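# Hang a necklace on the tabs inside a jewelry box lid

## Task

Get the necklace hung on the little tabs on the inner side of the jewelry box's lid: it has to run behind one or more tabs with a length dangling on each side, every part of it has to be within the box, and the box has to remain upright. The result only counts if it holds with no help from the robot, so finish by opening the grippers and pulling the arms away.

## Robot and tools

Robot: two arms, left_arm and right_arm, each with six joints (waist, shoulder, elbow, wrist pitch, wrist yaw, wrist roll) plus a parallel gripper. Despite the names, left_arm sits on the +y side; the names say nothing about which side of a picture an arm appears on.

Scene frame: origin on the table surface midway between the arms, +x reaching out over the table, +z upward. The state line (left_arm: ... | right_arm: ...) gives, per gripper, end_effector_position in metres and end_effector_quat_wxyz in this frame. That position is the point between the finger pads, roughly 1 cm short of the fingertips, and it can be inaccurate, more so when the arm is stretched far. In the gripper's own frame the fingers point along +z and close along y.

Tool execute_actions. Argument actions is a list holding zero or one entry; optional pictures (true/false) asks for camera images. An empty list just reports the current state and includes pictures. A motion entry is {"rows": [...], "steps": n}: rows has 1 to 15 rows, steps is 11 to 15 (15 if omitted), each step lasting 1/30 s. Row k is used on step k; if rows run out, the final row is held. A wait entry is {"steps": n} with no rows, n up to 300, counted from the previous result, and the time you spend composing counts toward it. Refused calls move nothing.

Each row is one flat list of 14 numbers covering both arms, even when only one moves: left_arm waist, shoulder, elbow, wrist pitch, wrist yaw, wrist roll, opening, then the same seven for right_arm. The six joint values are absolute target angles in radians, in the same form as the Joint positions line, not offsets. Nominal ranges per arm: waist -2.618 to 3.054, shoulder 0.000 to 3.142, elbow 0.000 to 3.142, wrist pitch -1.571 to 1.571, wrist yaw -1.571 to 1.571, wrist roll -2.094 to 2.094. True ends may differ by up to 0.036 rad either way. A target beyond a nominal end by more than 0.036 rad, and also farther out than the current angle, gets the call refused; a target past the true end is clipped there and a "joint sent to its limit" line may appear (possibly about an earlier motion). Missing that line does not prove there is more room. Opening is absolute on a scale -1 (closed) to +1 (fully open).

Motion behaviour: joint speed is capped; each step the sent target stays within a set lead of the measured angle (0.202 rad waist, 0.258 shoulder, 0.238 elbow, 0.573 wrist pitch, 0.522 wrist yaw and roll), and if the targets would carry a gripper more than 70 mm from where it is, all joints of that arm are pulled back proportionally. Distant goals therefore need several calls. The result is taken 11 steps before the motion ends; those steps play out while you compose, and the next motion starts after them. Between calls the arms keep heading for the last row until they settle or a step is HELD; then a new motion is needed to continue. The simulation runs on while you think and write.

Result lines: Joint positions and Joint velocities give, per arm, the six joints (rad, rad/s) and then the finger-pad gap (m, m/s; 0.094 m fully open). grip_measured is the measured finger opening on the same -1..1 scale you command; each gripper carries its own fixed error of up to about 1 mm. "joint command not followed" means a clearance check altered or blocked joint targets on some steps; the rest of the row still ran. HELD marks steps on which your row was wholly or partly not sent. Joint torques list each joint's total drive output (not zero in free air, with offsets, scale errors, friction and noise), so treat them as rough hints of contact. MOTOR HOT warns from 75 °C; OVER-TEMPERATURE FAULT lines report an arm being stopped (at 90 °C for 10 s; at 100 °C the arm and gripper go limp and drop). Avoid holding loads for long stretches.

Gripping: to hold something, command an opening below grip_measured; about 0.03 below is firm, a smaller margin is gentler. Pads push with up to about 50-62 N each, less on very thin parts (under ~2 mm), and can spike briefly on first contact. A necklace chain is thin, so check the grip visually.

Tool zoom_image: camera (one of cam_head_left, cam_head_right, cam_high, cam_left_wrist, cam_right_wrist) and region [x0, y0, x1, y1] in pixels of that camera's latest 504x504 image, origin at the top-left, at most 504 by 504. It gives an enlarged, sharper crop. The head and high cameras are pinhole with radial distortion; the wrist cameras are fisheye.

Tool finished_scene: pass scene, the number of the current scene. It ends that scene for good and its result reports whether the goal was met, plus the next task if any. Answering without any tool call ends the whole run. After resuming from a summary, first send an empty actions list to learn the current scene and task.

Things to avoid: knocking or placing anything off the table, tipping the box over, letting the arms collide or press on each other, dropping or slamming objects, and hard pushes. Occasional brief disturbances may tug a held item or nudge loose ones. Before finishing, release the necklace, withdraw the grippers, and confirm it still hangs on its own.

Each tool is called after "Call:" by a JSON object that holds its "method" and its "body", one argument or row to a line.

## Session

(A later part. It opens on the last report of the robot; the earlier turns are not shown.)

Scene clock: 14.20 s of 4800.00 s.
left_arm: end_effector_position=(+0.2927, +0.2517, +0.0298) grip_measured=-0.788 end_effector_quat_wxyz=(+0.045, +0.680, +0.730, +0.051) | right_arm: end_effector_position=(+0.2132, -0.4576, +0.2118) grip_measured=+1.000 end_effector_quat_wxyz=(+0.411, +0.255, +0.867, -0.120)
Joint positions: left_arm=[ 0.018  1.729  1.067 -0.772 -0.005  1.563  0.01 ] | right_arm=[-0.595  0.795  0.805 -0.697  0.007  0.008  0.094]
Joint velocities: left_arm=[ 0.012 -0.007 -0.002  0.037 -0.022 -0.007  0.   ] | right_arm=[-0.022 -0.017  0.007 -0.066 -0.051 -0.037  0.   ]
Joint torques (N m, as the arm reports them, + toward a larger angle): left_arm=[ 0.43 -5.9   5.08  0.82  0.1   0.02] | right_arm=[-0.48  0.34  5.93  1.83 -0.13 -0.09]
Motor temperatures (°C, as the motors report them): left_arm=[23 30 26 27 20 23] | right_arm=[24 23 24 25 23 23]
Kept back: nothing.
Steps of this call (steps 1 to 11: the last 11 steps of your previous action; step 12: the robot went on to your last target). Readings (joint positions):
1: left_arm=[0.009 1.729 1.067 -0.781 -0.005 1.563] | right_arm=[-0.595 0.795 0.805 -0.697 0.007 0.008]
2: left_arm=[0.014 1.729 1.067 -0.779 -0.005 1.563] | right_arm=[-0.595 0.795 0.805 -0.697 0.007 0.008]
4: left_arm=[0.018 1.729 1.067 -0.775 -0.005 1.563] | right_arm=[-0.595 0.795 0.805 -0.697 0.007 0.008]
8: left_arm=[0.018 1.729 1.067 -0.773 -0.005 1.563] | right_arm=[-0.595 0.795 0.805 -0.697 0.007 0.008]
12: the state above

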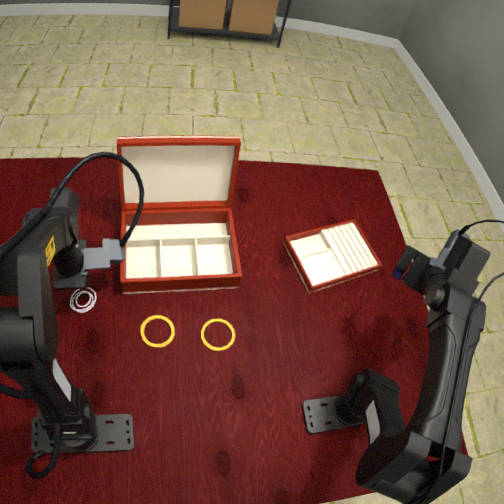

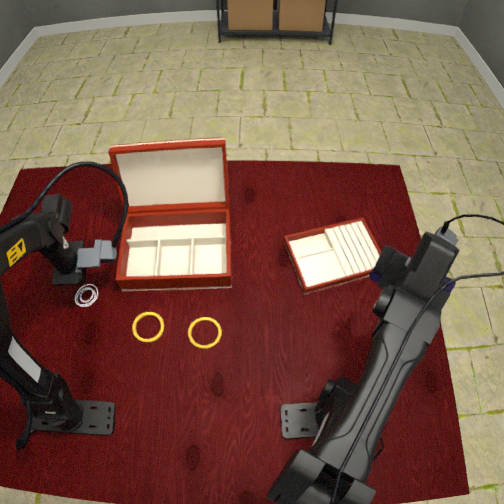

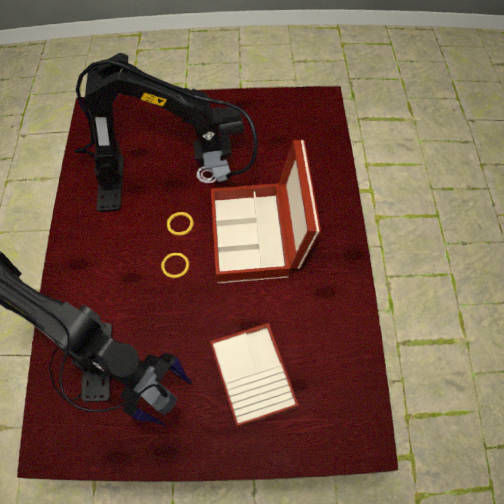

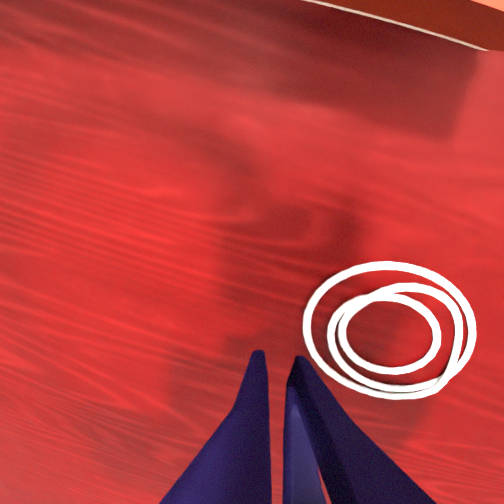

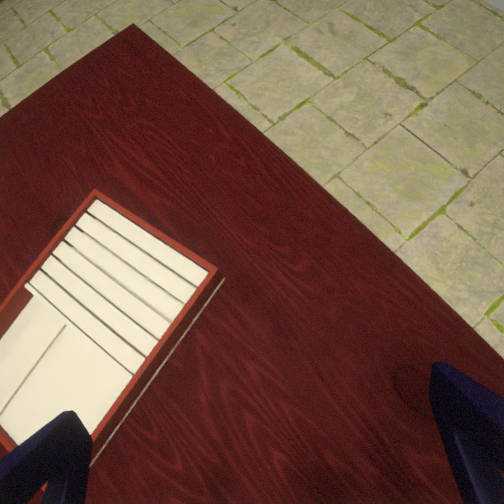

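Call:
{"method": "execute_actions", "body": {
  "actions": [
    {"rows":[[0.024,1.735,1.025,-0.76,0,1.57,-0.79,-0.6,0.8,0.8,-0.715,0,0,1],[0.024,1.735,1.015,-0.74,0,1.57,-0.79,-0.6,0.8,0.8,-0.715,0,0,1],[0.024,1.735,1.005,-0.72,0,1.57,-0.79,-0.6,0.8,0.8,-0.715,0,0,1]],"steps":15}
  ]
}}

Call:
{"method": "execute_actions", "body": {
  "actions": [
    {"steps":12}
  ],
  "pictures": true
}}

Call:
{"method": "zoom_image", "body": {
  "camera": "cam_left_wrist",
  "region": [200,250,450,484]
}}

Scene clock: 18.37 s of 4800.00 s.
left_arm: end_effector_position=(+0.2897, +0.2515, +0.0239) grip_measured=-0.788 end_effector_quat_wxyz=(+0.045, +0.680, +0.730, +0.051) | right_arm: end_effector_position=(+0.2132, -0.4576, +0.2118) grip_measured=+1.000 end_effector_quat_wxyz=(+0.411, +0.255, +0.867, -0.120)
Joint positions: left_arm=[ 0.018  1.729  1.041 -0.747 -0.005  1.563  0.01 ] | right_arm=[-0.595  0.795  0.805 -0.697  0.007  0.008  0.094]
Joint velocities: left_arm=[ 0.002  0.012 -0.266  0.125 -0.022 -0.037  0.001] | right_arm=[ 0.012 -0.002 -0.002 -0.022 -0.037 -0.037  0.   ]
Joint torques (N m, as the arm reports them, + toward a larger angle): left_arm=[ 0.45 -6.34  5.58  0.78  0.1   0.03] | right_arm=[-0.28  0.21  5.73  1.85 -0.11 -0.07]
Motor temperatures (°C, as the motors report them): left_arm=[23 30 26 27 20 23] | right_arm=[24 23 25 25 23 23]
Steps of this call (steps 1 to 30: the robot went on to your last target; steps 31 to 90: nothing new was sent; then 1.03 s passed at rest; steps 91 to 94: the first 4 steps of this action). Readings (joint positions):
91: left_arm=[0.018 1.729 1.065 -0.769 -0.005 1.563] | right_arm=[-0.595 0.795 0.805 -0.697 0.007 0.008]
92: left_arm=[0.018 1.729 1.059 -0.763 -0.005 1.563] | right_arm=[-0.595 0.795 0.805 -0.697 0.007 0.008]
94: the state above

Scene clock: 18.77 s of 4800.00 s.
left_arm: end_effector_position=(+0.2876, +0.2514, +0.0197) grip_measured=-0.788 end_effector_quat_wxyz=(+0.045, +0.680, +0.730, +0.051) | right_arm: end_effector_position=(+0.2132, -0.4576, +0.2118) grip_measured=+1.000 end_effector_quat_wxyz=(+0.411, +0.255, +0.867, -0.120)
Joint positions: left_arm=[ 0.018  1.729  1.023 -0.729 -0.005  1.563  0.01 ] | right_arm=[-0.595  0.795  0.805 -0.697  0.007  0.008  0.094]
Joint velocities: left_arm=[-0.017 -0.017 -0.002 -0.007 -0.007 -0.037  0.   ] | right_arm=[-0.007  0.002  0.002  0.022 -0.022 -0.022  0.   ]
Joint torques (N m, as the arm reports them, + toward a larger angle): left_arm=[ 0.44 -6.28  5.7   0.79  0.09  0.01] | right_arm=[-0.27  0.35  5.87  1.84 -0.09 -0.1 ]
Motor temperatures (°C, as the motors report them): left_arm=[23 30 26 27 20 23] | right_arm=[24 23 25 25 23 23]
Kept back: nothing.
Steps of this call (steps 1 to 11: the last 11 steps of your previous action; step 12: the robot went on to your last target). Readings (joint positions):
1: left_arm=[0.018 1.729 1.033 -0.744 -0.005 1.563] | right_arm=[-0.595 0.795 0.805 -0.697 0.007 0.008]
2: left_arm=[0.018 1.729 1.028 -0.743 -0.005 1.563] | right_arm=[-0.595 0.795 0.805 -0.697 0.007 0.008]
4: left_arm=[0.018 1.729 1.023 -0.741 -0.005 1.563] | right_arm=[-0.595 0.795 0.805 -0.697 0.007 0.008]
8: left_arm=[0.018 1.729 1.023 -0.733 -0.005 1.563] | right_arm=[-0.595 0.795 0.805 -0.697 0.007 0.008]
12: the state above

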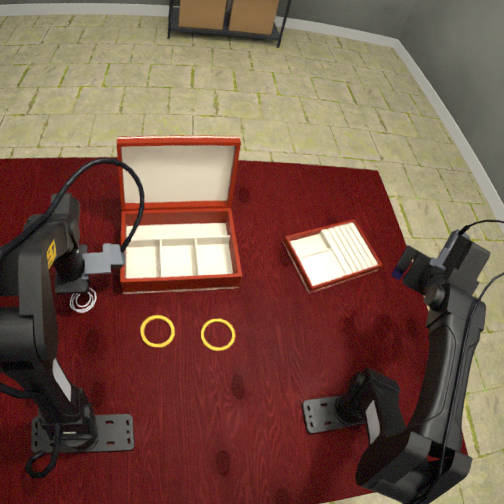

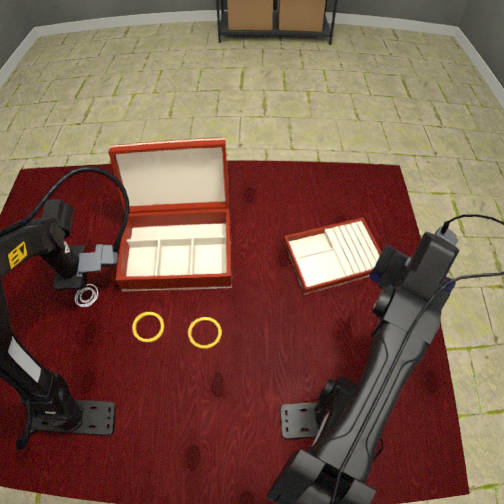

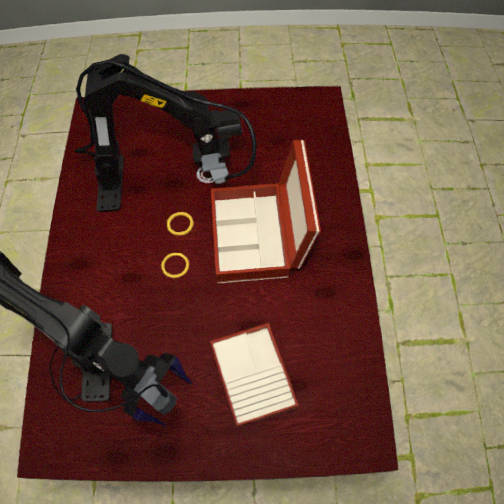

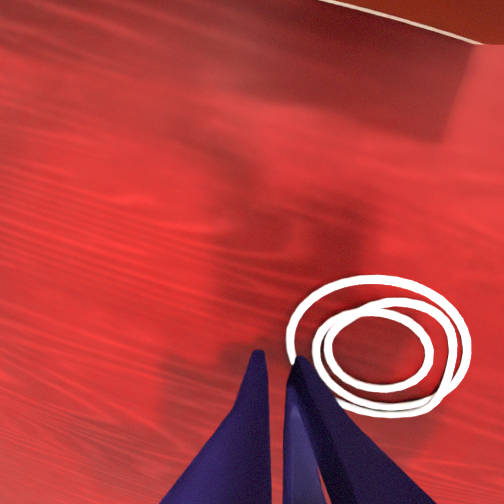

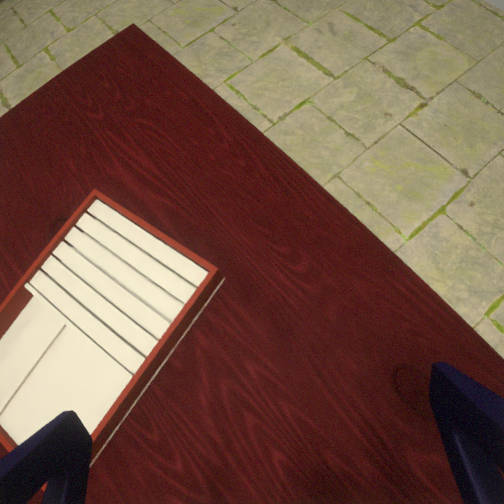

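Region (200, 250, 450, 484) of cam_left_wrist's 504x504 image, scaled by 2.016, with more detail than that image has; it fills the top 472 rows of this view, and the rest is white.

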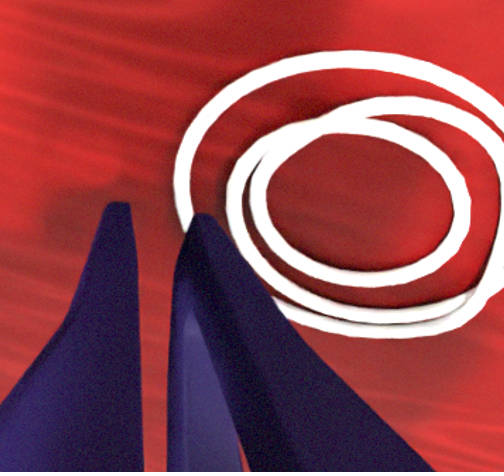

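Call:
{"method": "execute_actions", "body": {
  "actions": [
    {"rows":[[0.024,1.735,0.99,-0.71,0,1.57,-0.79,-0.6,0.8,0.8,-0.715,0,0,1],[0.024,1.735,0.98,-0.695,0,1.57,-0.79,-0.6,0.8,0.8,-0.715,0,0,1]],"steps":15}
  ]
}}

Call:
{"method": "execute_actions", "body": {
  "actions": [
    {"steps":12}
  ],
  "pictures": true
}}

Call:
{"method": "zoom_image", "body": {
  "camera": "cam_left_wrist",
  "region": [200,250,450,484]
}}

Scene clock: 19.67 s of 4800.00 s.
left_arm: end_effector_position=(+0.2876, +0.2514, +0.0170) grip_measured=-0.788 end_effector_quat_wxyz=(+0.047, +0.680, +0.730, +0.053) | right_arm: end_effector_position=(+0.2132, -0.4576, +0.2118) grip_measured=+1.000 end_effector_quat_wxyz=(+0.411, +0.255, +0.867, -0.120)
Joint positions: left_arm=[ 0.018  1.729  1.01  -0.71  -0.005  1.563  0.01 ] | right_arm=[-0.595  0.795  0.805 -0.697  0.007  0.008  0.094]
Joint velocities: left_arm=[ 0.002  0.002 -0.159  0.066  0.022  0.007  0.   ] | right_arm=[ 0.002 -0.002 -0.017 -0.037  0.037 -0.022  0.   ]
Joint torques (N m, as the arm reports them, + toward a larger angle): left_arm=[ 0.5  -6.19  5.49  0.81  0.09  0.02] | right_arm=[-0.28  0.38  5.76  1.86 -0.1  -0.11]
Motor temperatures (°C, as the motors report them): left_arm=[23 30 26 27 20 23] | right_arm=[24 23 25 25 23 23]
Steps of this call (steps 1 to 23: the robot went on to your last target; steps 24 to 27: the first 4 steps of this action). Readings (joint positions):
24: left_arm=[0.018 1.729 1.023 -0.726 -0.005 1.563] | right_arm=[-0.595 0.795 0.805 -0.697 0.007 0.008]
25: left_arm=[0.018 1.729 1.020 -0.720 -0.005 1.563] | right_arm=[-0.595 0.795 0.805 -0.697 0.007 0.008]
27: the state above

Scene clock: 20.07 s of 4800.00 s.
left_arm: end_effector_position=(+0.2861, +0.2513, +0.0148) grip_measured=-0.788 end_effector_quat_wxyz=(+0.046, +0.680, +0.730, +0.052) | right_arm: end_effector_position=(+0.2132, -0.4576, +0.2118) grip_measured=+1.000 end_effector_quat_wxyz=(+0.411, +0.255, +0.867, -0.120)
Joint positions: left_arm=[ 0.018  1.729  1.    -0.702 -0.005  1.563  0.01 ] | right_arm=[-0.595  0.795  0.805 -0.697  0.007  0.008  0.094]
Joint velocities: left_arm=[ 0.012 -0.027  0.012  0.007 -0.007  0.007 -0.001] | right_arm=[-0.012 -0.007 -0.002 -0.051  0.007  0.051  0.   ]
Joint torques (N m, as the arm reports them, + toward a larger angle): left_arm=[ 0.46 -6.25  5.43  0.82  0.09  0.02] | right_arm=[-0.52  0.22  5.77  1.81 -0.08 -0.1 ]
Motor temperatures (°C, as the motors report them): left_arm=[23 30 26 27 20 23] | right_arm=[24 23 25 25 23 23]
Kept back: nothing.
Steps of this call (steps 1 to 11: the last 11 steps of your previous action; step 12: the robot went on to your last target). Readings (joint positions):
1: left_arm=[0.018 1.729 1.006 -0.709 -0.005 1.563] | right_arm=[-0.595 0.795 0.805 -0.697 0.007 0.008]
2: left_arm=[0.018 1.729 1.003 -0.709 -0.005 1.563] | right_arm=[-0.595 0.795 0.805 -0.697 0.007 0.008]
4: left_arm=[0.018 1.729 1.000 -0.708 -0.005 1.563] | right_arm=[-0.595 0.795 0.805 -0.697 0.007 0.008]
8: left_arm=[0.018 1.729 1.000 -0.704 -0.005 1.563] | right_arm=[-0.595 0.795 0.805 -0.697 0.007 0.008]
12: the state above

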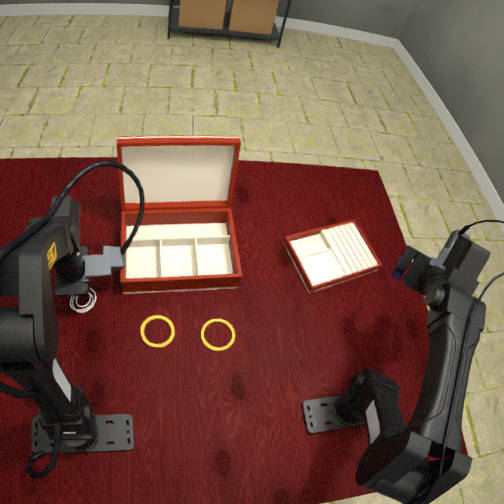

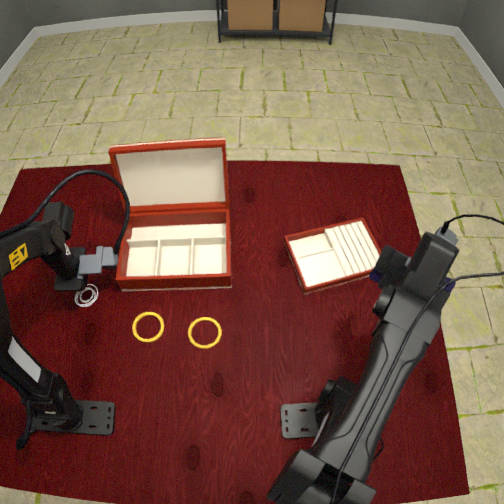

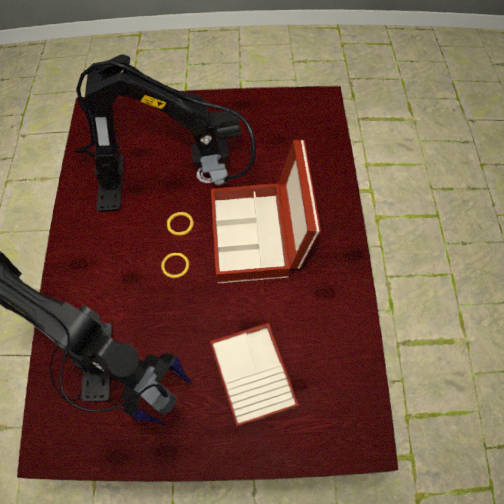

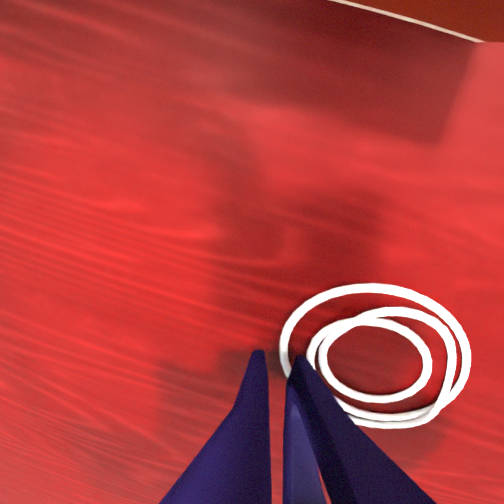

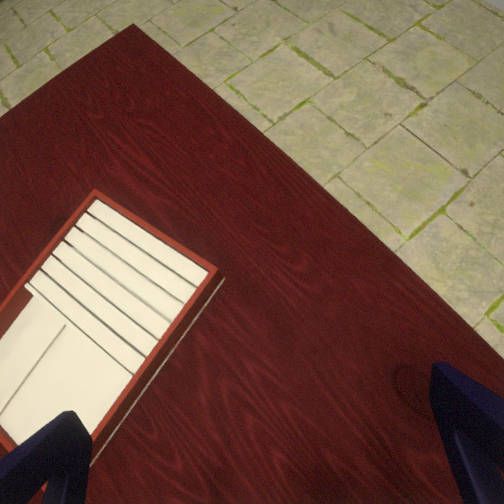

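Region (200, 250, 450, 484) of cam_left_wrist's 504x504 image, scaled by 2.016, with more detail than that image has; it fills the top 472 rows of this view, and the rest is white.

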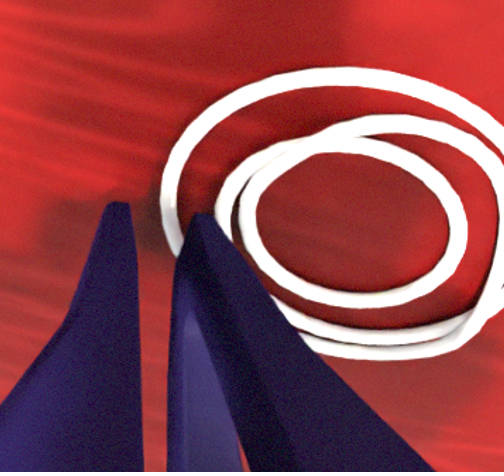

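Call:
{"method": "execute_actions", "body": {
  "actions": [
    {"rows":[[0.024,1.738,0.968,-0.69,0,1.57,-0.79,-0.6,0.8,0.8,-0.715,0,0,1],[0.024,1.742,0.955,-0.675,0,1.57,-0.79,-0.6,0.8,0.8,-0.715,0,0,1]],"steps":15}
  ]
}}

Call:
{"method": "execute_actions", "body": {
  "actions": [
    {"steps":12}
  ],
  "pictures": true
}}

Call:
{"method": "zoom_image", "body": {
  "camera": "cam_left_wrist",
  "region": [200,250,450,484]
}}

Scene clock: 20.73 s of 4800.00 s.
left_arm: end_effector_position=(+0.2853, +0.2511, +0.0122) grip_measured=-0.788 end_effector_quat_wxyz=(+0.047, +0.680, +0.730, +0.053) | right_arm: end_effector_position=(+0.2132, -0.4576, +0.2118) grip_measured=+1.000 end_effector_quat_wxyz=(+0.411, +0.255, +0.867, -0.120)
Joint positions: left_arm=[ 0.018  1.729  0.988 -0.687 -0.005  1.563  0.01 ] | right_arm=[-0.595  0.795  0.805 -0.697  0.007  0.008  0.094]
Joint velocities: left_arm=[-0.002 -0.007 -0.09  -0.051  0.066  0.022  0.   ] | right_arm=[-0.002  0.002 -0.007 -0.037  0.022 -0.037  0.   ]
Joint torques (N m, as the arm reports them, + toward a larger angle): left_arm=[ 0.56 -5.69  4.69  0.88 -0.07  0.02] | right_arm=[-0.52  0.28  5.83  1.84 -0.11 -0.1 ]
Motor temperatures (°C, as the motors report them): left_arm=[23 30 26 27 20 23] | right_arm=[24 23 25 25 23 23]
Steps of this call (steps 1 to 15: the robot went on to your last target; step 16: nothing new was sent; steps 17 to 20: the first 4 steps of this action). Readings (joint positions):
17: left_arm=[0.018 1.729 1.000 -0.701 -0.005 1.563] | right_arm=[-0.595 0.795 0.805 -0.697 0.007 0.008]
18: left_arm=[0.018 1.729 0.997 -0.696 -0.005 1.563] | right_arm=[-0.595 0.795 0.805 -0.697 0.007 0.008]
20: the state above

Scene clock: 21.13 s of 4800.00 s.
left_arm: end_effector_position=(+0.2850, +0.2508, +0.0119) grip_measured=-0.788 end_effector_quat_wxyz=(+0.048, +0.680, +0.730, +0.052) | right_arm: end_effector_position=(+0.2132, -0.4576, +0.2118) grip_measured=+1.000 end_effector_quat_wxyz=(+0.411, +0.255, +0.867, -0.120)
Joint positions: left_arm=[ 0.018  1.729  0.987 -0.687 -0.003  1.563  0.01 ] | right_arm=[-0.595  0.795  0.805 -0.697  0.007  0.008  0.094]
Joint velocities: left_arm=[-0.002 -0.017 -0.017 -0.007  0.022 -0.066 -0.001] | right_arm=[-0.022 -0.022 -0.012 -0.037 -0.022 -0.037  0.   ]
Joint torques (N m, as the arm reports them, + toward a larger angle): left_arm=[ 0.54 -5.65  4.41  0.88  0.07  0.03] | right_arm=[-0.37  0.2   5.77  1.82 -0.12 -0.12]
Motor temperatures (°C, as the motors report them): left_arm=[23 31 26 27 20 23] | right_arm=[24 23 25 25 23 23]
Kept back: nothing.
Steps of this call (steps 1 to 11: the last 11 steps of your previous action; step 12: the robot went on to your last target). Readings (joint positions):
1: left_arm=[0.018 1.729 0.987 -0.687 -0.003 1.563] | right_arm=[-0.595 0.795 0.805 -0.697 0.007 0.008]
2: left_arm=[0.018 1.729 0.987 -0.687 -0.003 1.563] | right_arm=[-0.595 0.795 0.805 -0.697 0.007 0.008]
4: left_arm=[0.018 1.729 0.987 -0.687 -0.003 1.563] | right_arm=[-0.595 0.795 0.805 -0.697 0.007 0.008]
8: left_arm=[0.018 1.729 0.987 -0.687 -0.003 1.563] | right_arm=[-0.595 0.795 0.805 -0.697 0.007 0.008]
12: the state above

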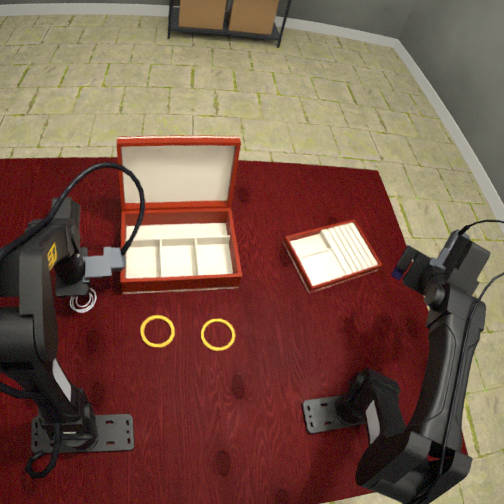

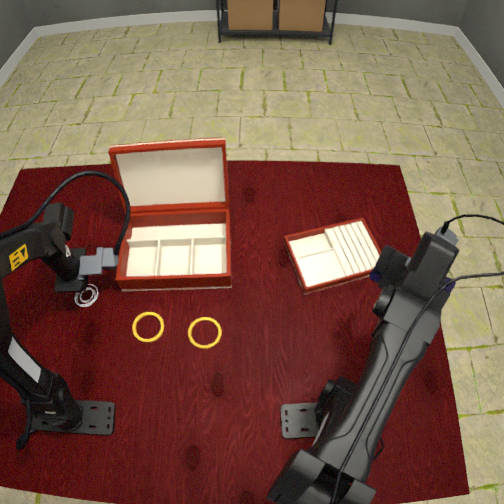

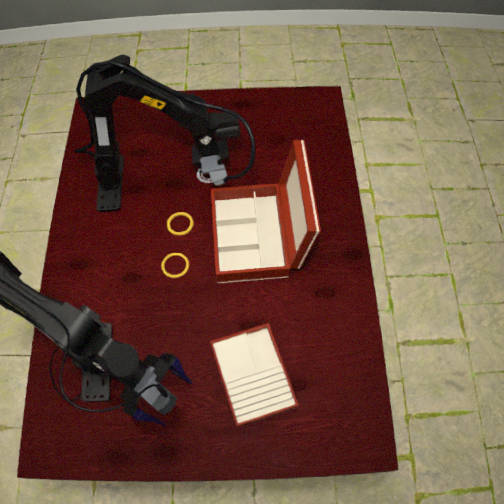

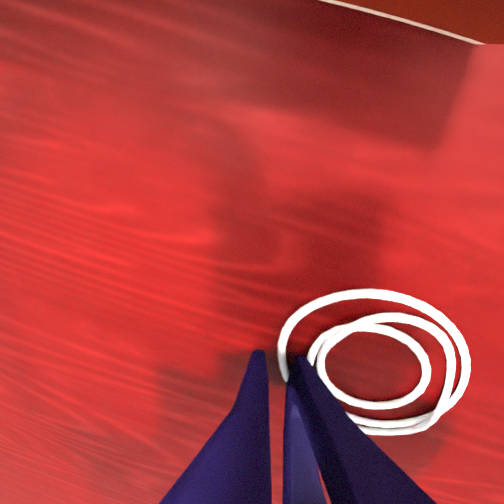

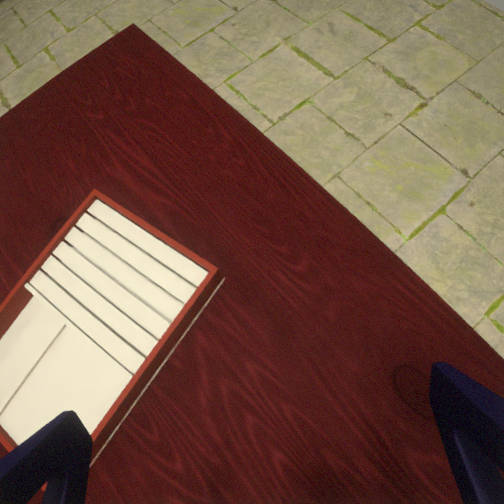

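Region (200, 250, 450, 484) of cam_left_wrist's 504x504 image, scaled by 2.016, with more detail than that image has; it fills the top 472 rows of this view, and the rest is white.

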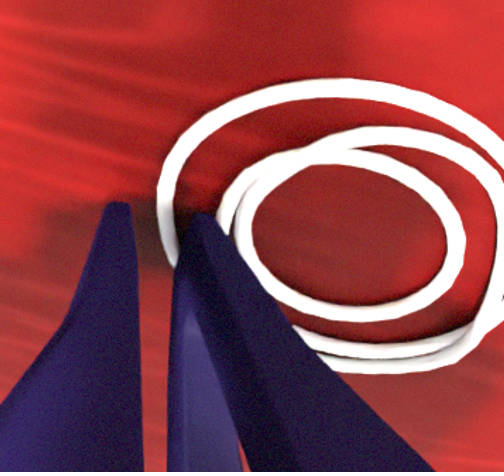

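Stalled on table, wire between fingers. Close, then lift.

Call:
{"method": "execute_actions", "body": {
  "actions": [
    {"rows":[[0.024,1.735,0.975,-0.685,0,1.57,-0.85,-0.6,0.8,0.8,-0.715,0,0,1],[0.024,1.735,0.975,-0.685,0,1.57,-0.92,-0.6,0.8,0.8,-0.715,0,0,1],[0.024,1.735,0.975,-0.685,0,1.57,-1,-0.6,0.8,0.8,-0.715,0,0,1]],"steps":15}
  ]
}}

Call:
{"method": "execute_actions", "body": {
  "actions": [
    {"rows":[[0.024,1.73,1.0,-0.69,0,1.57,-1,-0.6,0.8,0.8,-0.715,0,0,1],[0.024,1.73,1.0,-0.69,0,1.57,-1,-0.6,0.8,0.8,-0.715,0,0,1],[0.024,1.73,1.02,-0.71,0,1.57,-1,-0.6,0.8,0.8,-0.715,0,0,1],[0.024,1.72,1.04,-0.735,0,1.57,-1,-0.6,0.8,0.8,-0.715,0,0,1],[0.024,1.71,1.06,-0.76,0,1.57,-1,-0.6,0.8,0.8,-0.715,0,0,1],[0.024,1.70,1.08,-0.79,0,1.57,-1,-0.6,0.8,0.8,-0.715,0,0,1],[0.024,1.69,1.1,-0.82,0,1.57,-1,-0.6,0.8,0.8,-0.715,0,0,1],[0.024,1.68,1.12,-0.85,0,1.57,-1,-0.6,0.8,0.8,-0.715,0,0,1],[0.024,1.67,1.14,-0.88,0,1.57,-1,-0.6,0.8,0.8,-0.715,0,0,1],[0.024,1.66,1.16,-0.91,0,1.57,-1,-0.6,0.8,0.8,-0.715,0,0,1],[0.024,1.65,1.18,-0.94,0,1.57,-1,-0.6,0.8,0.8,-0.715,0,0,1]],"steps":15}
  ]
}}

Call:
{"method": "execute_actions", "body": {
  "actions": [
    {"steps":15}
  ],
  "pictures": true
}}

Scene clock: 22.00 s of 4800.00 s.
left_arm: end_effector_position=(+0.2846, +0.2522, +0.0119) grip_measured=-0.986 end_effector_quat_wxyz=(+0.044, +0.680, +0.730, +0.055) | right_arm: end_effector_position=(+0.2132, -0.4576, +0.2118) grip_measured=+1.000 end_effector_quat_wxyz=(+0.411, +0.255, +0.867, -0.120)
Joint positions: left_arm=[ 0.018  1.729  0.987 -0.688 -0.011  1.563  0.001] | right_arm=[-0.595  0.795  0.805 -0.697  0.007  0.008  0.094]
Joint velocities: left_arm=[ 0.012  0.002  0.012 -0.037 -0.022  0.037 -0.018] | right_arm=[ 0.012 -0.012  0.002  0.007  0.007 -0.066  0.   ]
Joint torques (N m, as the arm reports them, + toward a larger angle): left_arm=[ 0.5  -6.16  6.18  0.78  0.2   0.  ] | right_arm=[-0.38  0.25  5.77  1.85 -0.1  -0.1 ]
Motor temperatures (°C, as the motors report them): left_arm=[23 31 26 27 20 23] | right_arm=[24 23 25 25 23 23]
Steps of this call (steps 1 to 15: the robot went on to your last target; steps 16 to 22: nothing new was sent; steps 23 to 26: the first 4 steps of this action). Readings (joint positions):
23: left_arm=[0.018 1.729 0.987 -0.687 -0.003 1.563] | right_arm=[-0.595 0.795 0.805 -0.697 0.007 0.008]
24: left_arm=[0.018 1.729 0.987 -0.688 -0.005 1.563] | right_arm=[-0.595 0.795 0.805 -0.697 0.007 0.008]
26: the state above

Scene clock: 22.50 s of 4800.00 s.
left_arm: end_effector_position=(+0.2854, +0.2524, +0.0135) grip_measured=-0.996 end_effector_quat_wxyz=(+0.044, +0.680, +0.730, +0.055) | right_arm: end_effector_position=(+0.2132, -0.4576, +0.2118) grip_measured=+1.000 end_effector_quat_wxyz=(+0.411, +0.255, +0.867, -0.120)
Joint positions: left_arm=[ 0.018  1.729  0.994 -0.695 -0.012  1.563  0.   ] | right_arm=[-0.595  0.795  0.805 -0.697  0.007  0.008  0.094]
Joint velocities: left_arm=[-0.007 -0.022  0.159 -0.256 -0.007  0.037  0.001] | right_arm=[ 0.007  0.007  0.002 -0.081 -0.037 -0.007  0.   ]
Joint torques (N m, as the arm reports them, + toward a larger angle): left_arm=[ 0.55 -7.34 10.17  0.67  0.17  0.01] | right_arm=[-0.51  0.37  6.02  1.84 -0.1  -0.1 ]
Motor temperatures (°C, as the motors report them): left_arm=[23 31 26 27 20 23] | right_arm=[24 23 25 25 23 23]
Steps of this call (steps 1 to 11: the last 11 steps of your previous action; steps 12 to 15: the first 4 steps of this action). Readings (joint positions):
12: left_arm=[0.018 1.729 0.987 -0.688 -0.012 1.563] | right_arm=[-0.595 0.795 0.805 -0.697 0.007 0.008]
13: left_arm=[0.018 1.729 0.987 -0.688 -0.012 1.563] | right_arm=[-0.595 0.795 0.805 -0.697 0.007 0.008]
15: the state above

Scene clock: 23.00 s of 4800.00 s.
left_arm: end_effector_position=(+0.2997, +0.2533, +0.0758) grip_measured=-0.996 end_effector_quat_wxyz=(+0.060, +0.678, +0.729, +0.072) | right_arm: end_effector_position=(+0.2132, -0.4576, +0.2118) grip_measured=+1.000 end_effector_quat_wxyz=(+0.411, +0.255, +0.867, -0.120)
Joint positions: left_arm=[ 0.018  1.654  1.167 -0.896 -0.012  1.563  0.   ] | right_arm=[-0.595  0.795  0.805 -0.697  0.007  0.008  0.094]
Joint velocities: left_arm=[-0.012  0.002 -0.007 -0.3   -0.037 -0.007 -0.001] | right_arm=[-0.007  0.007 -0.012 -0.007  0.022  0.037  0.   ]
Joint torques (N m, as the arm reports them, + toward a larger angle): left_arm=[ 0.46 -6.82  9.    0.77  0.17  0.02] | right_arm=[-0.41  0.51  5.94  1.86 -0.14 -0.06]
Motor temperatures (°C, as the motors report them): left_arm=[23 31 26 27 20 23] | right_arm=[24 23 25 25 23 23]
Kept back: nothing.
Steps of this call (steps 1 to 11: the last 11 steps of your previous action; steps 12 to 15: the robot went on to your last target). Readings (joint positions):
1: left_arm=[0.018 1.729 1.002 -0.705 -0.012 1.563] | right_arm=[-0.595 0.795 0.805 -0.697 0.007 0.008]
2: left_arm=[0.018 1.729 1.015 -0.720 -0.012 1.563] | right_arm=[-0.595 0.795 0.805 -0.697 0.007 0.008]
4: left_arm=[0.018 1.724 1.050 -0.756 -0.012 1.563] | right_arm=[-0.595 0.795 0.805 -0.697 0.007 0.008]
8: left_arm=[0.018 1.685 1.132 -0.839 -0.012 1.563] | right_arm=[-0.595 0.795 0.805 -0.697 0.007 0.008]
15: the state above

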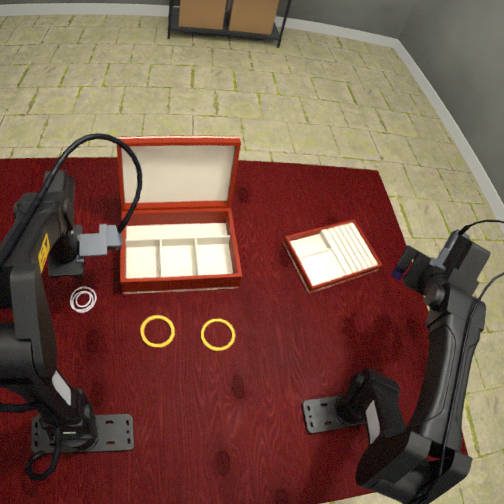

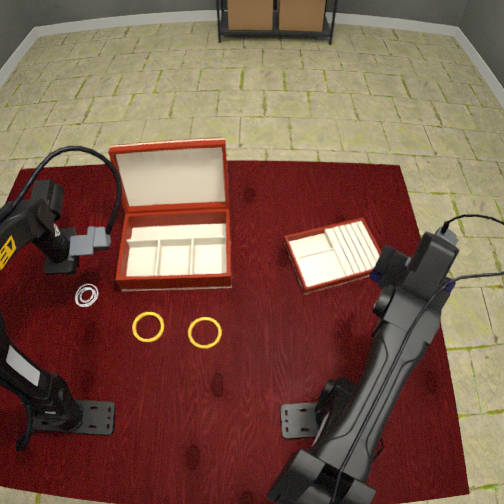

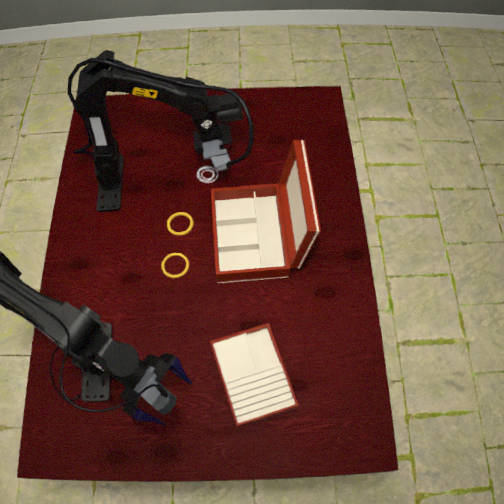

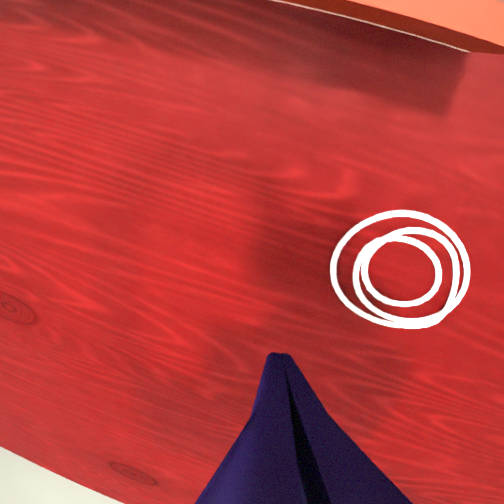

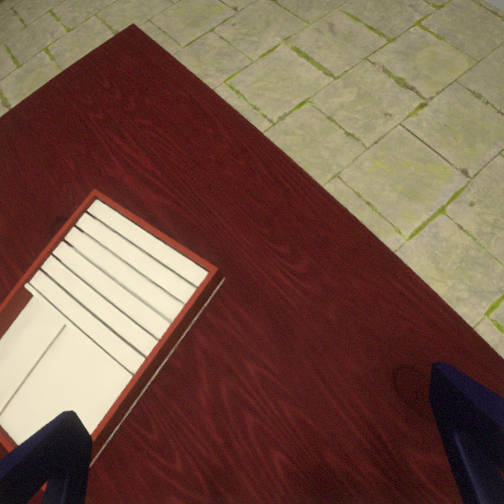

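Call:
{"method": "execute_actions", "body": {
  "actions": [
    {"rows":[[0.024,1.66,1.14,-0.9,0,1.57,-0.9,-0.6,0.8,0.8,-0.715,0,0,1],[0.024,1.675,1.11,-0.86,0,1.57,-0.79,-0.6,0.8,0.8,-0.715,0,0,1],[0.024,1.69,1.085,-0.82,0,1.57,-0.79,-0.6,0.8,0.8,-0.715,0,0,1],[0.024,1.705,1.06,-0.79,0,1.57,-0.79,-0.6,0.8,0.8,-0.715,0,0,1],[0.024,1.72,1.04,-0.76,0,1.57,-0.79,-0.6,0.8,0.8,-0.715,0,0,1],[0.024,1.73,1.02,-0.735,0,1.57,-0.79,-0.6,0.8,0.8,-0.715,0,0,1],[0.024,1.735,1.0,-0.715,0,1.57,-0.79,-0.6,0.8,0.8,-0.715,0,0,1],[0.024,1.735,0.985,-0.70,0,1.57,-0.79,-0.6,0.8,0.8,-0.715,0,0,1]],"steps":15}
  ]
}}

Call:
{"method": "execute_actions", "body": {
  "actions": [
    {"steps":15}
  ],
  "pictures": true
}}

Call:
{"method": "zoom_image", "body": {
  "camera": "cam_head_left",
  "region": [30,220,170,330]
}}

Call:
{"method": "zoom_image", "body": {
  "camera": "cam_left_wrist",
  "region": [200,250,450,484]
}}

Scene clock: 24.30 s of 4800.00 s.
left_arm: end_effector_position=(+0.2962, +0.2531, +0.0668) grip_measured=-0.795 end_effector_quat_wxyz=(+0.057, +0.679, +0.729, +0.069) | right_arm: end_effector_position=(+0.2132, -0.4576, +0.2118) grip_measured=+1.000 end_effector_quat_wxyz=(+0.411, +0.255, +0.867, -0.120)
Joint positions: left_arm=[ 0.018  1.657  1.134 -0.869 -0.012  1.564  0.01 ] | right_arm=[-0.595  0.795  0.805 -0.697  0.007  0.008  0.094]
Joint velocities: left_arm=[ 0.007  0.105 -0.545  0.652  0.007  0.022  0.008] | right_arm=[-0.012 -0.022 -0.002  0.022  0.066  0.037  0.   ]
Joint torques (N m, as the arm reports them, + toward a larger angle): left_arm=[ 0.46 -3.3   4.22  0.61  0.17  0.03] | right_arm=[-0.39  0.44  5.79  1.82 -0.12 -0.09]
Motor temperatures (°C, as the motors report them): left_arm=[23 31 26 27 20 23] | right_arm=[24 23 25 25 23 23]
Steps of this call (steps 1 to 30: the robot went on to your last target; steps 31 to 35: nothing new was sent; steps 36 to 39: the first 4 steps of this action). Readings (joint positions):
36: left_arm=[0.018 1.654 1.167 -0.918 -0.012 1.563] | right_arm=[-0.595 0.795 0.805 -0.697 0.007 0.008]
37: left_arm=[0.018 1.654 1.162 -0.909 -0.012 1.564] | right_arm=[-0.595 0.795 0.805 -0.697 0.007 0.008]
39: the state above

Scene clock: 24.80 s of 4800.00 s.
left_arm: end_effector_position=(+0.2821, +0.2523, +0.0138) grip_measured=-0.792 end_effector_quat_wxyz=(+0.039, +0.680, +0.730, +0.049) | right_arm: end_effector_position=(+0.2132, -0.4576, +0.2118) grip_measured=+1.000 end_effector_quat_wxyz=(+0.411, +0.255, +0.867, -0.120)
Joint positions: left_arm=[ 0.019  1.729  0.998 -0.714 -0.012  1.564  0.01 ] | right_arm=[-0.595  0.795  0.805 -0.697  0.007  0.008  0.094]
Joint velocities: left_arm=[-0.012 -0.002  0.022  0.11  -0.037 -0.022 -0.001] | right_arm=[ 0.002  0.002  0.007 -0.007 -0.037  0.051  0.   ]
Joint torques (N m, as the arm reports them, + toward a larger angle): left_arm=[ 0.53 -6.27  6.04  0.78  0.17  0.01] | right_arm=[-0.3   0.32  5.82  1.82 -0.05 -0.12]
Motor temperatures (°C, as the motors report them): left_arm=[23 31 26 27 20 23] | right_arm=[24 23 25 25 23 23]
Kept back: nothing.
Steps of this call (steps 1 to 11: the last 11 steps of your previous action; steps 12 to 15: the robot went on to your last target). Readings (joint positions):
1: left_arm=[0.018 1.664 1.114 -0.846 -0.012 1.564] | right_arm=[-0.595 0.795 0.805 -0.697 0.007 0.008]
2: left_arm=[0.018 1.676 1.092 -0.822 -0.012 1.564] | right_arm=[-0.595 0.795 0.805 -0.697 0.007 0.008]
4: left_arm=[0.018 1.705 1.045 -0.779 -0.012 1.564] | right_arm=[-0.595 0.795 0.805 -0.697 0.007 0.008]
8: left_arm=[0.018 1.730 0.998 -0.746 -0.011 1.564] | right_arm=[-0.595 0.795 0.805 -0.697 0.007 0.008]
15: the state above

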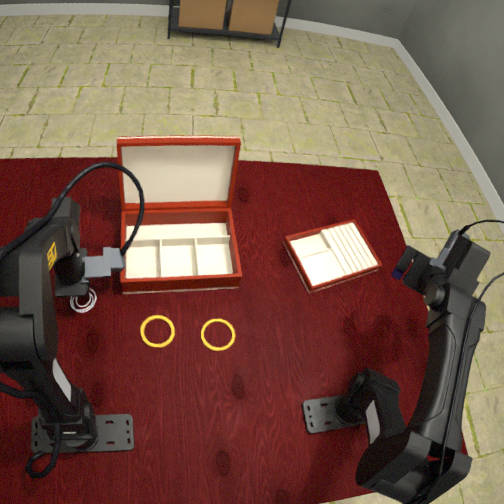

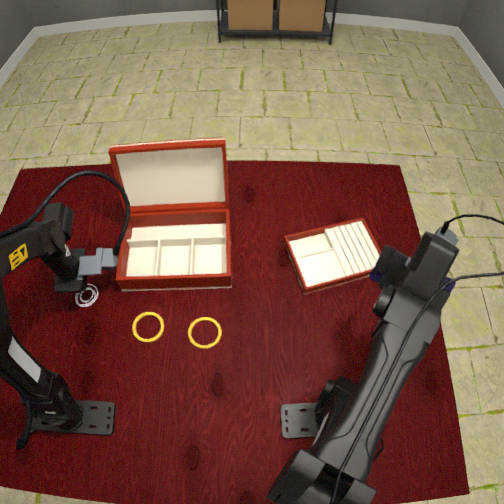

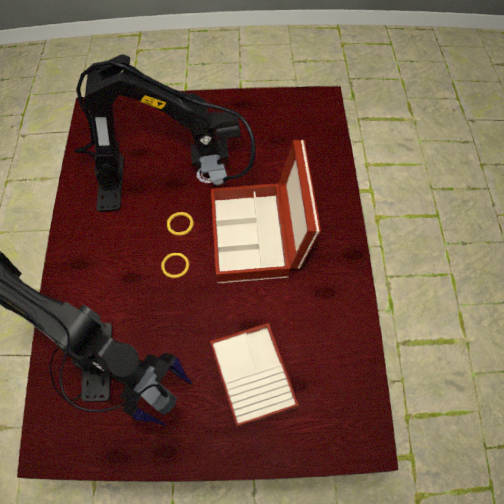

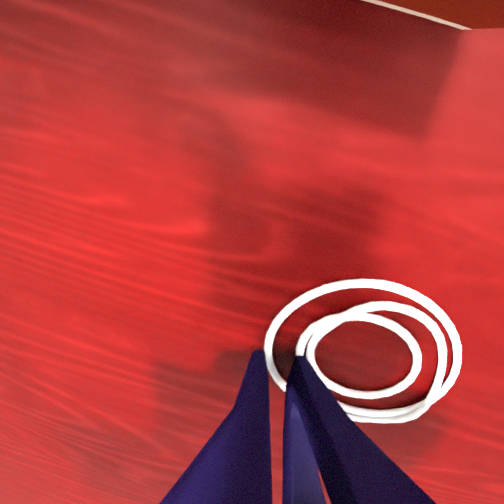

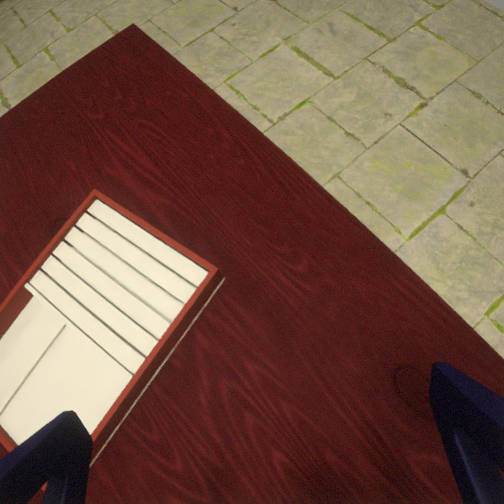

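Region (30, 220, 170, 330) of cam_head_left's 504x504 image, scaled by 3.600, with more detail than that image has; it fills the top 396 rows of this view, and the rest is white.

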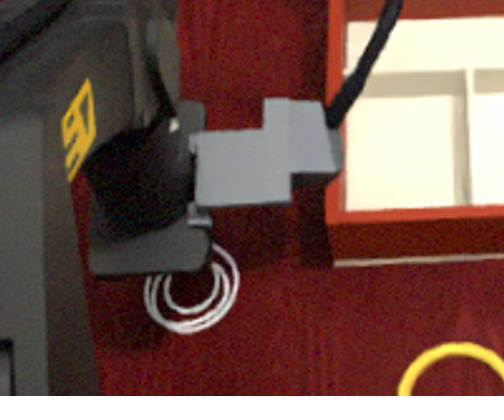

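Region (200, 250, 450, 484) of cam_left_wrist's 504x504 image, scaled by 2.016, with more detail than that image has; it fills the top 472 rows of this view, and the rest is white.

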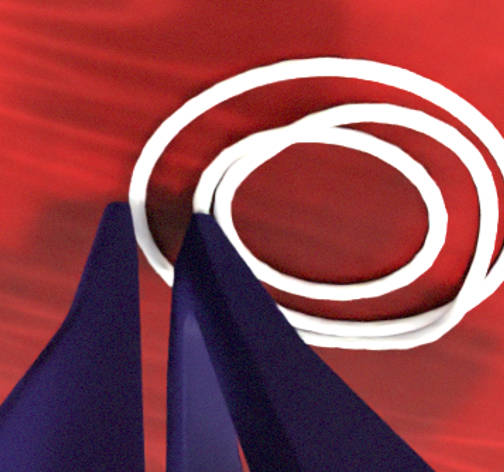

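Call:
{"method": "execute_actions", "body": {
  "actions": []
}}

Call:
{"method": "zoom_image", "body": {
  "camera": "cam_left_wrist",
  "region": [180,240,400,460]
}}

Scene clock: 26.50 s of 4800.00 s.
left_arm: end_effector_position=(+0.2840, +0.2524, +0.0140) grip_measured=-0.792 end_effector_quat_wxyz=(+0.041, +0.680, +0.730, +0.052) | right_arm: end_effector_position=(+0.2132, -0.4576, +0.2118) grip_measured=+1.000 end_effector_quat_wxyz=(+0.411, +0.255, +0.867, -0.120)
Joint positions: left_arm=[ 0.019  1.729  0.998 -0.706 -0.012  1.564  0.01 ] | right_arm=[-0.595  0.795  0.805 -0.697  0.007  0.008  0.094]
Joint velocities: left_arm=[-0.002 -0.012 -0.002  0.007 -0.007  0.007 -0.   ] | right_arm=[-0.017  0.012  0.007 -0.022 -0.066  0.007  0.   ]
Joint torques (N m, as the arm reports them, + toward a larger angle): left_arm=[ 0.45 -6.18  6.06  0.8   0.16  0.02] | right_arm=[-0.3   0.22  5.93  1.85 -0.09 -0.05]
Motor temperatures (°C, as the motors report them): left_arm=[23 31 26 27 20 23] | right_arm=[24 23 25 25 23 23]
Kept back: nothing.
Steps of this call (steps 1 to 15: the robot went on to your last target; steps 16 to 51: nothing new was sent). Readings (joint positions):
1: left_arm=[0.019 1.729 0.998 -0.712 -0.012 1.564] | right_arm=[-0.595 0.795 0.805 -0.697 0.007 0.008]
2: left_arm=[0.019 1.729 0.998 -0.711 -0.012 1.564] | right_arm=[-0.595 0.795 0.805 -0.697 0.007 0.008]
4: left_arm=[0.019 1.729 0.998 -0.709 -0.012 1.564] | right_arm=[-0.595 0.795 0.805 -0.697 0.007 0.008]
8: left_arm=[0.019 1.729 0.998 -0.708 -0.012 1.564] | right_arm=[-0.595 0.795 0.805 -0.697 0.007 0.008]
51: the state above
All arms were judged still, so your last target was given up. Only a new action makes them travel on or press farther. Fingers that are still opening or closing keep moving.

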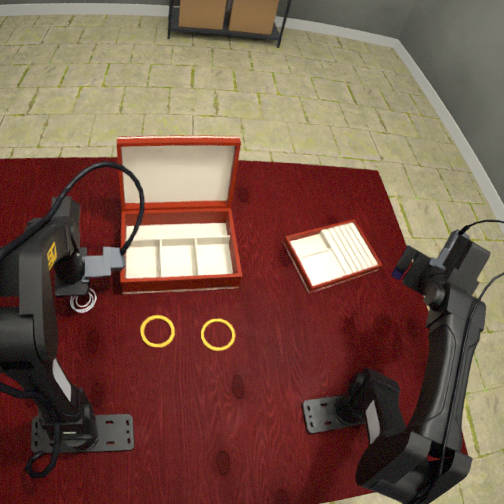

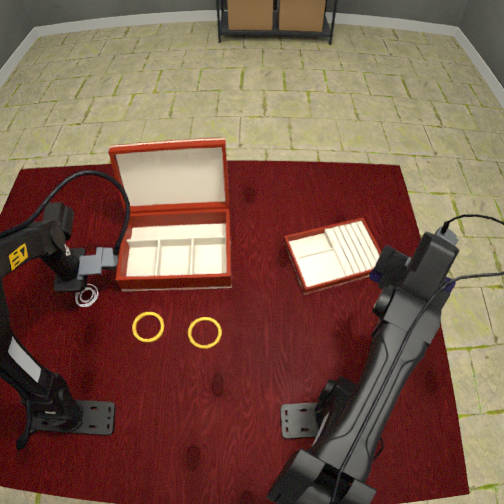

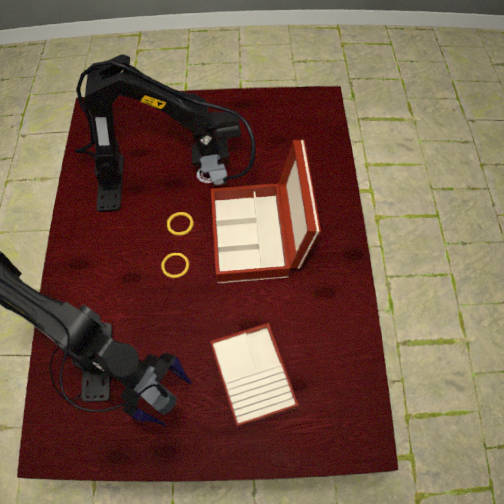

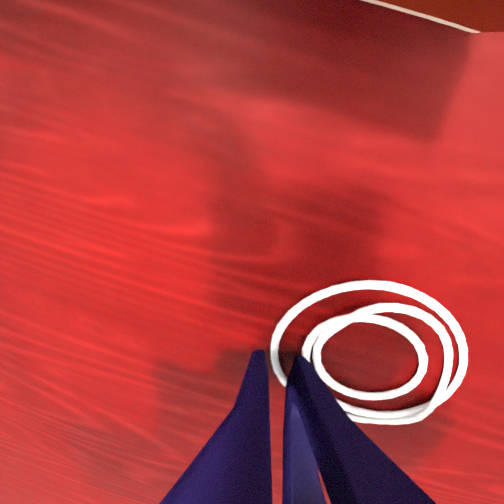

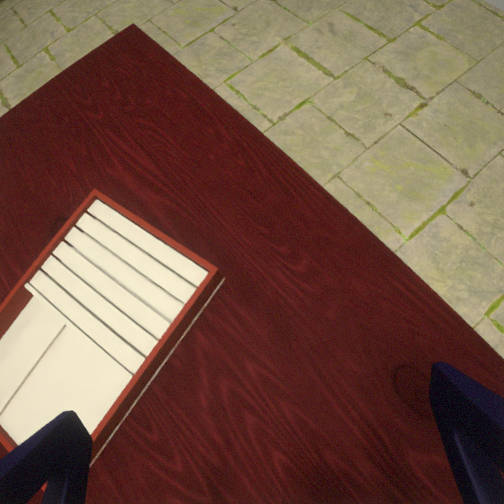

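Region (180, 240, 400, 460) of cam_left_wrist's 504x504 image, scaled by 2.291, with more detail than that image has.

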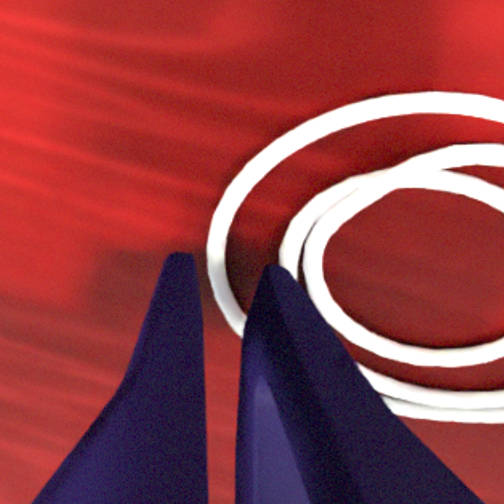

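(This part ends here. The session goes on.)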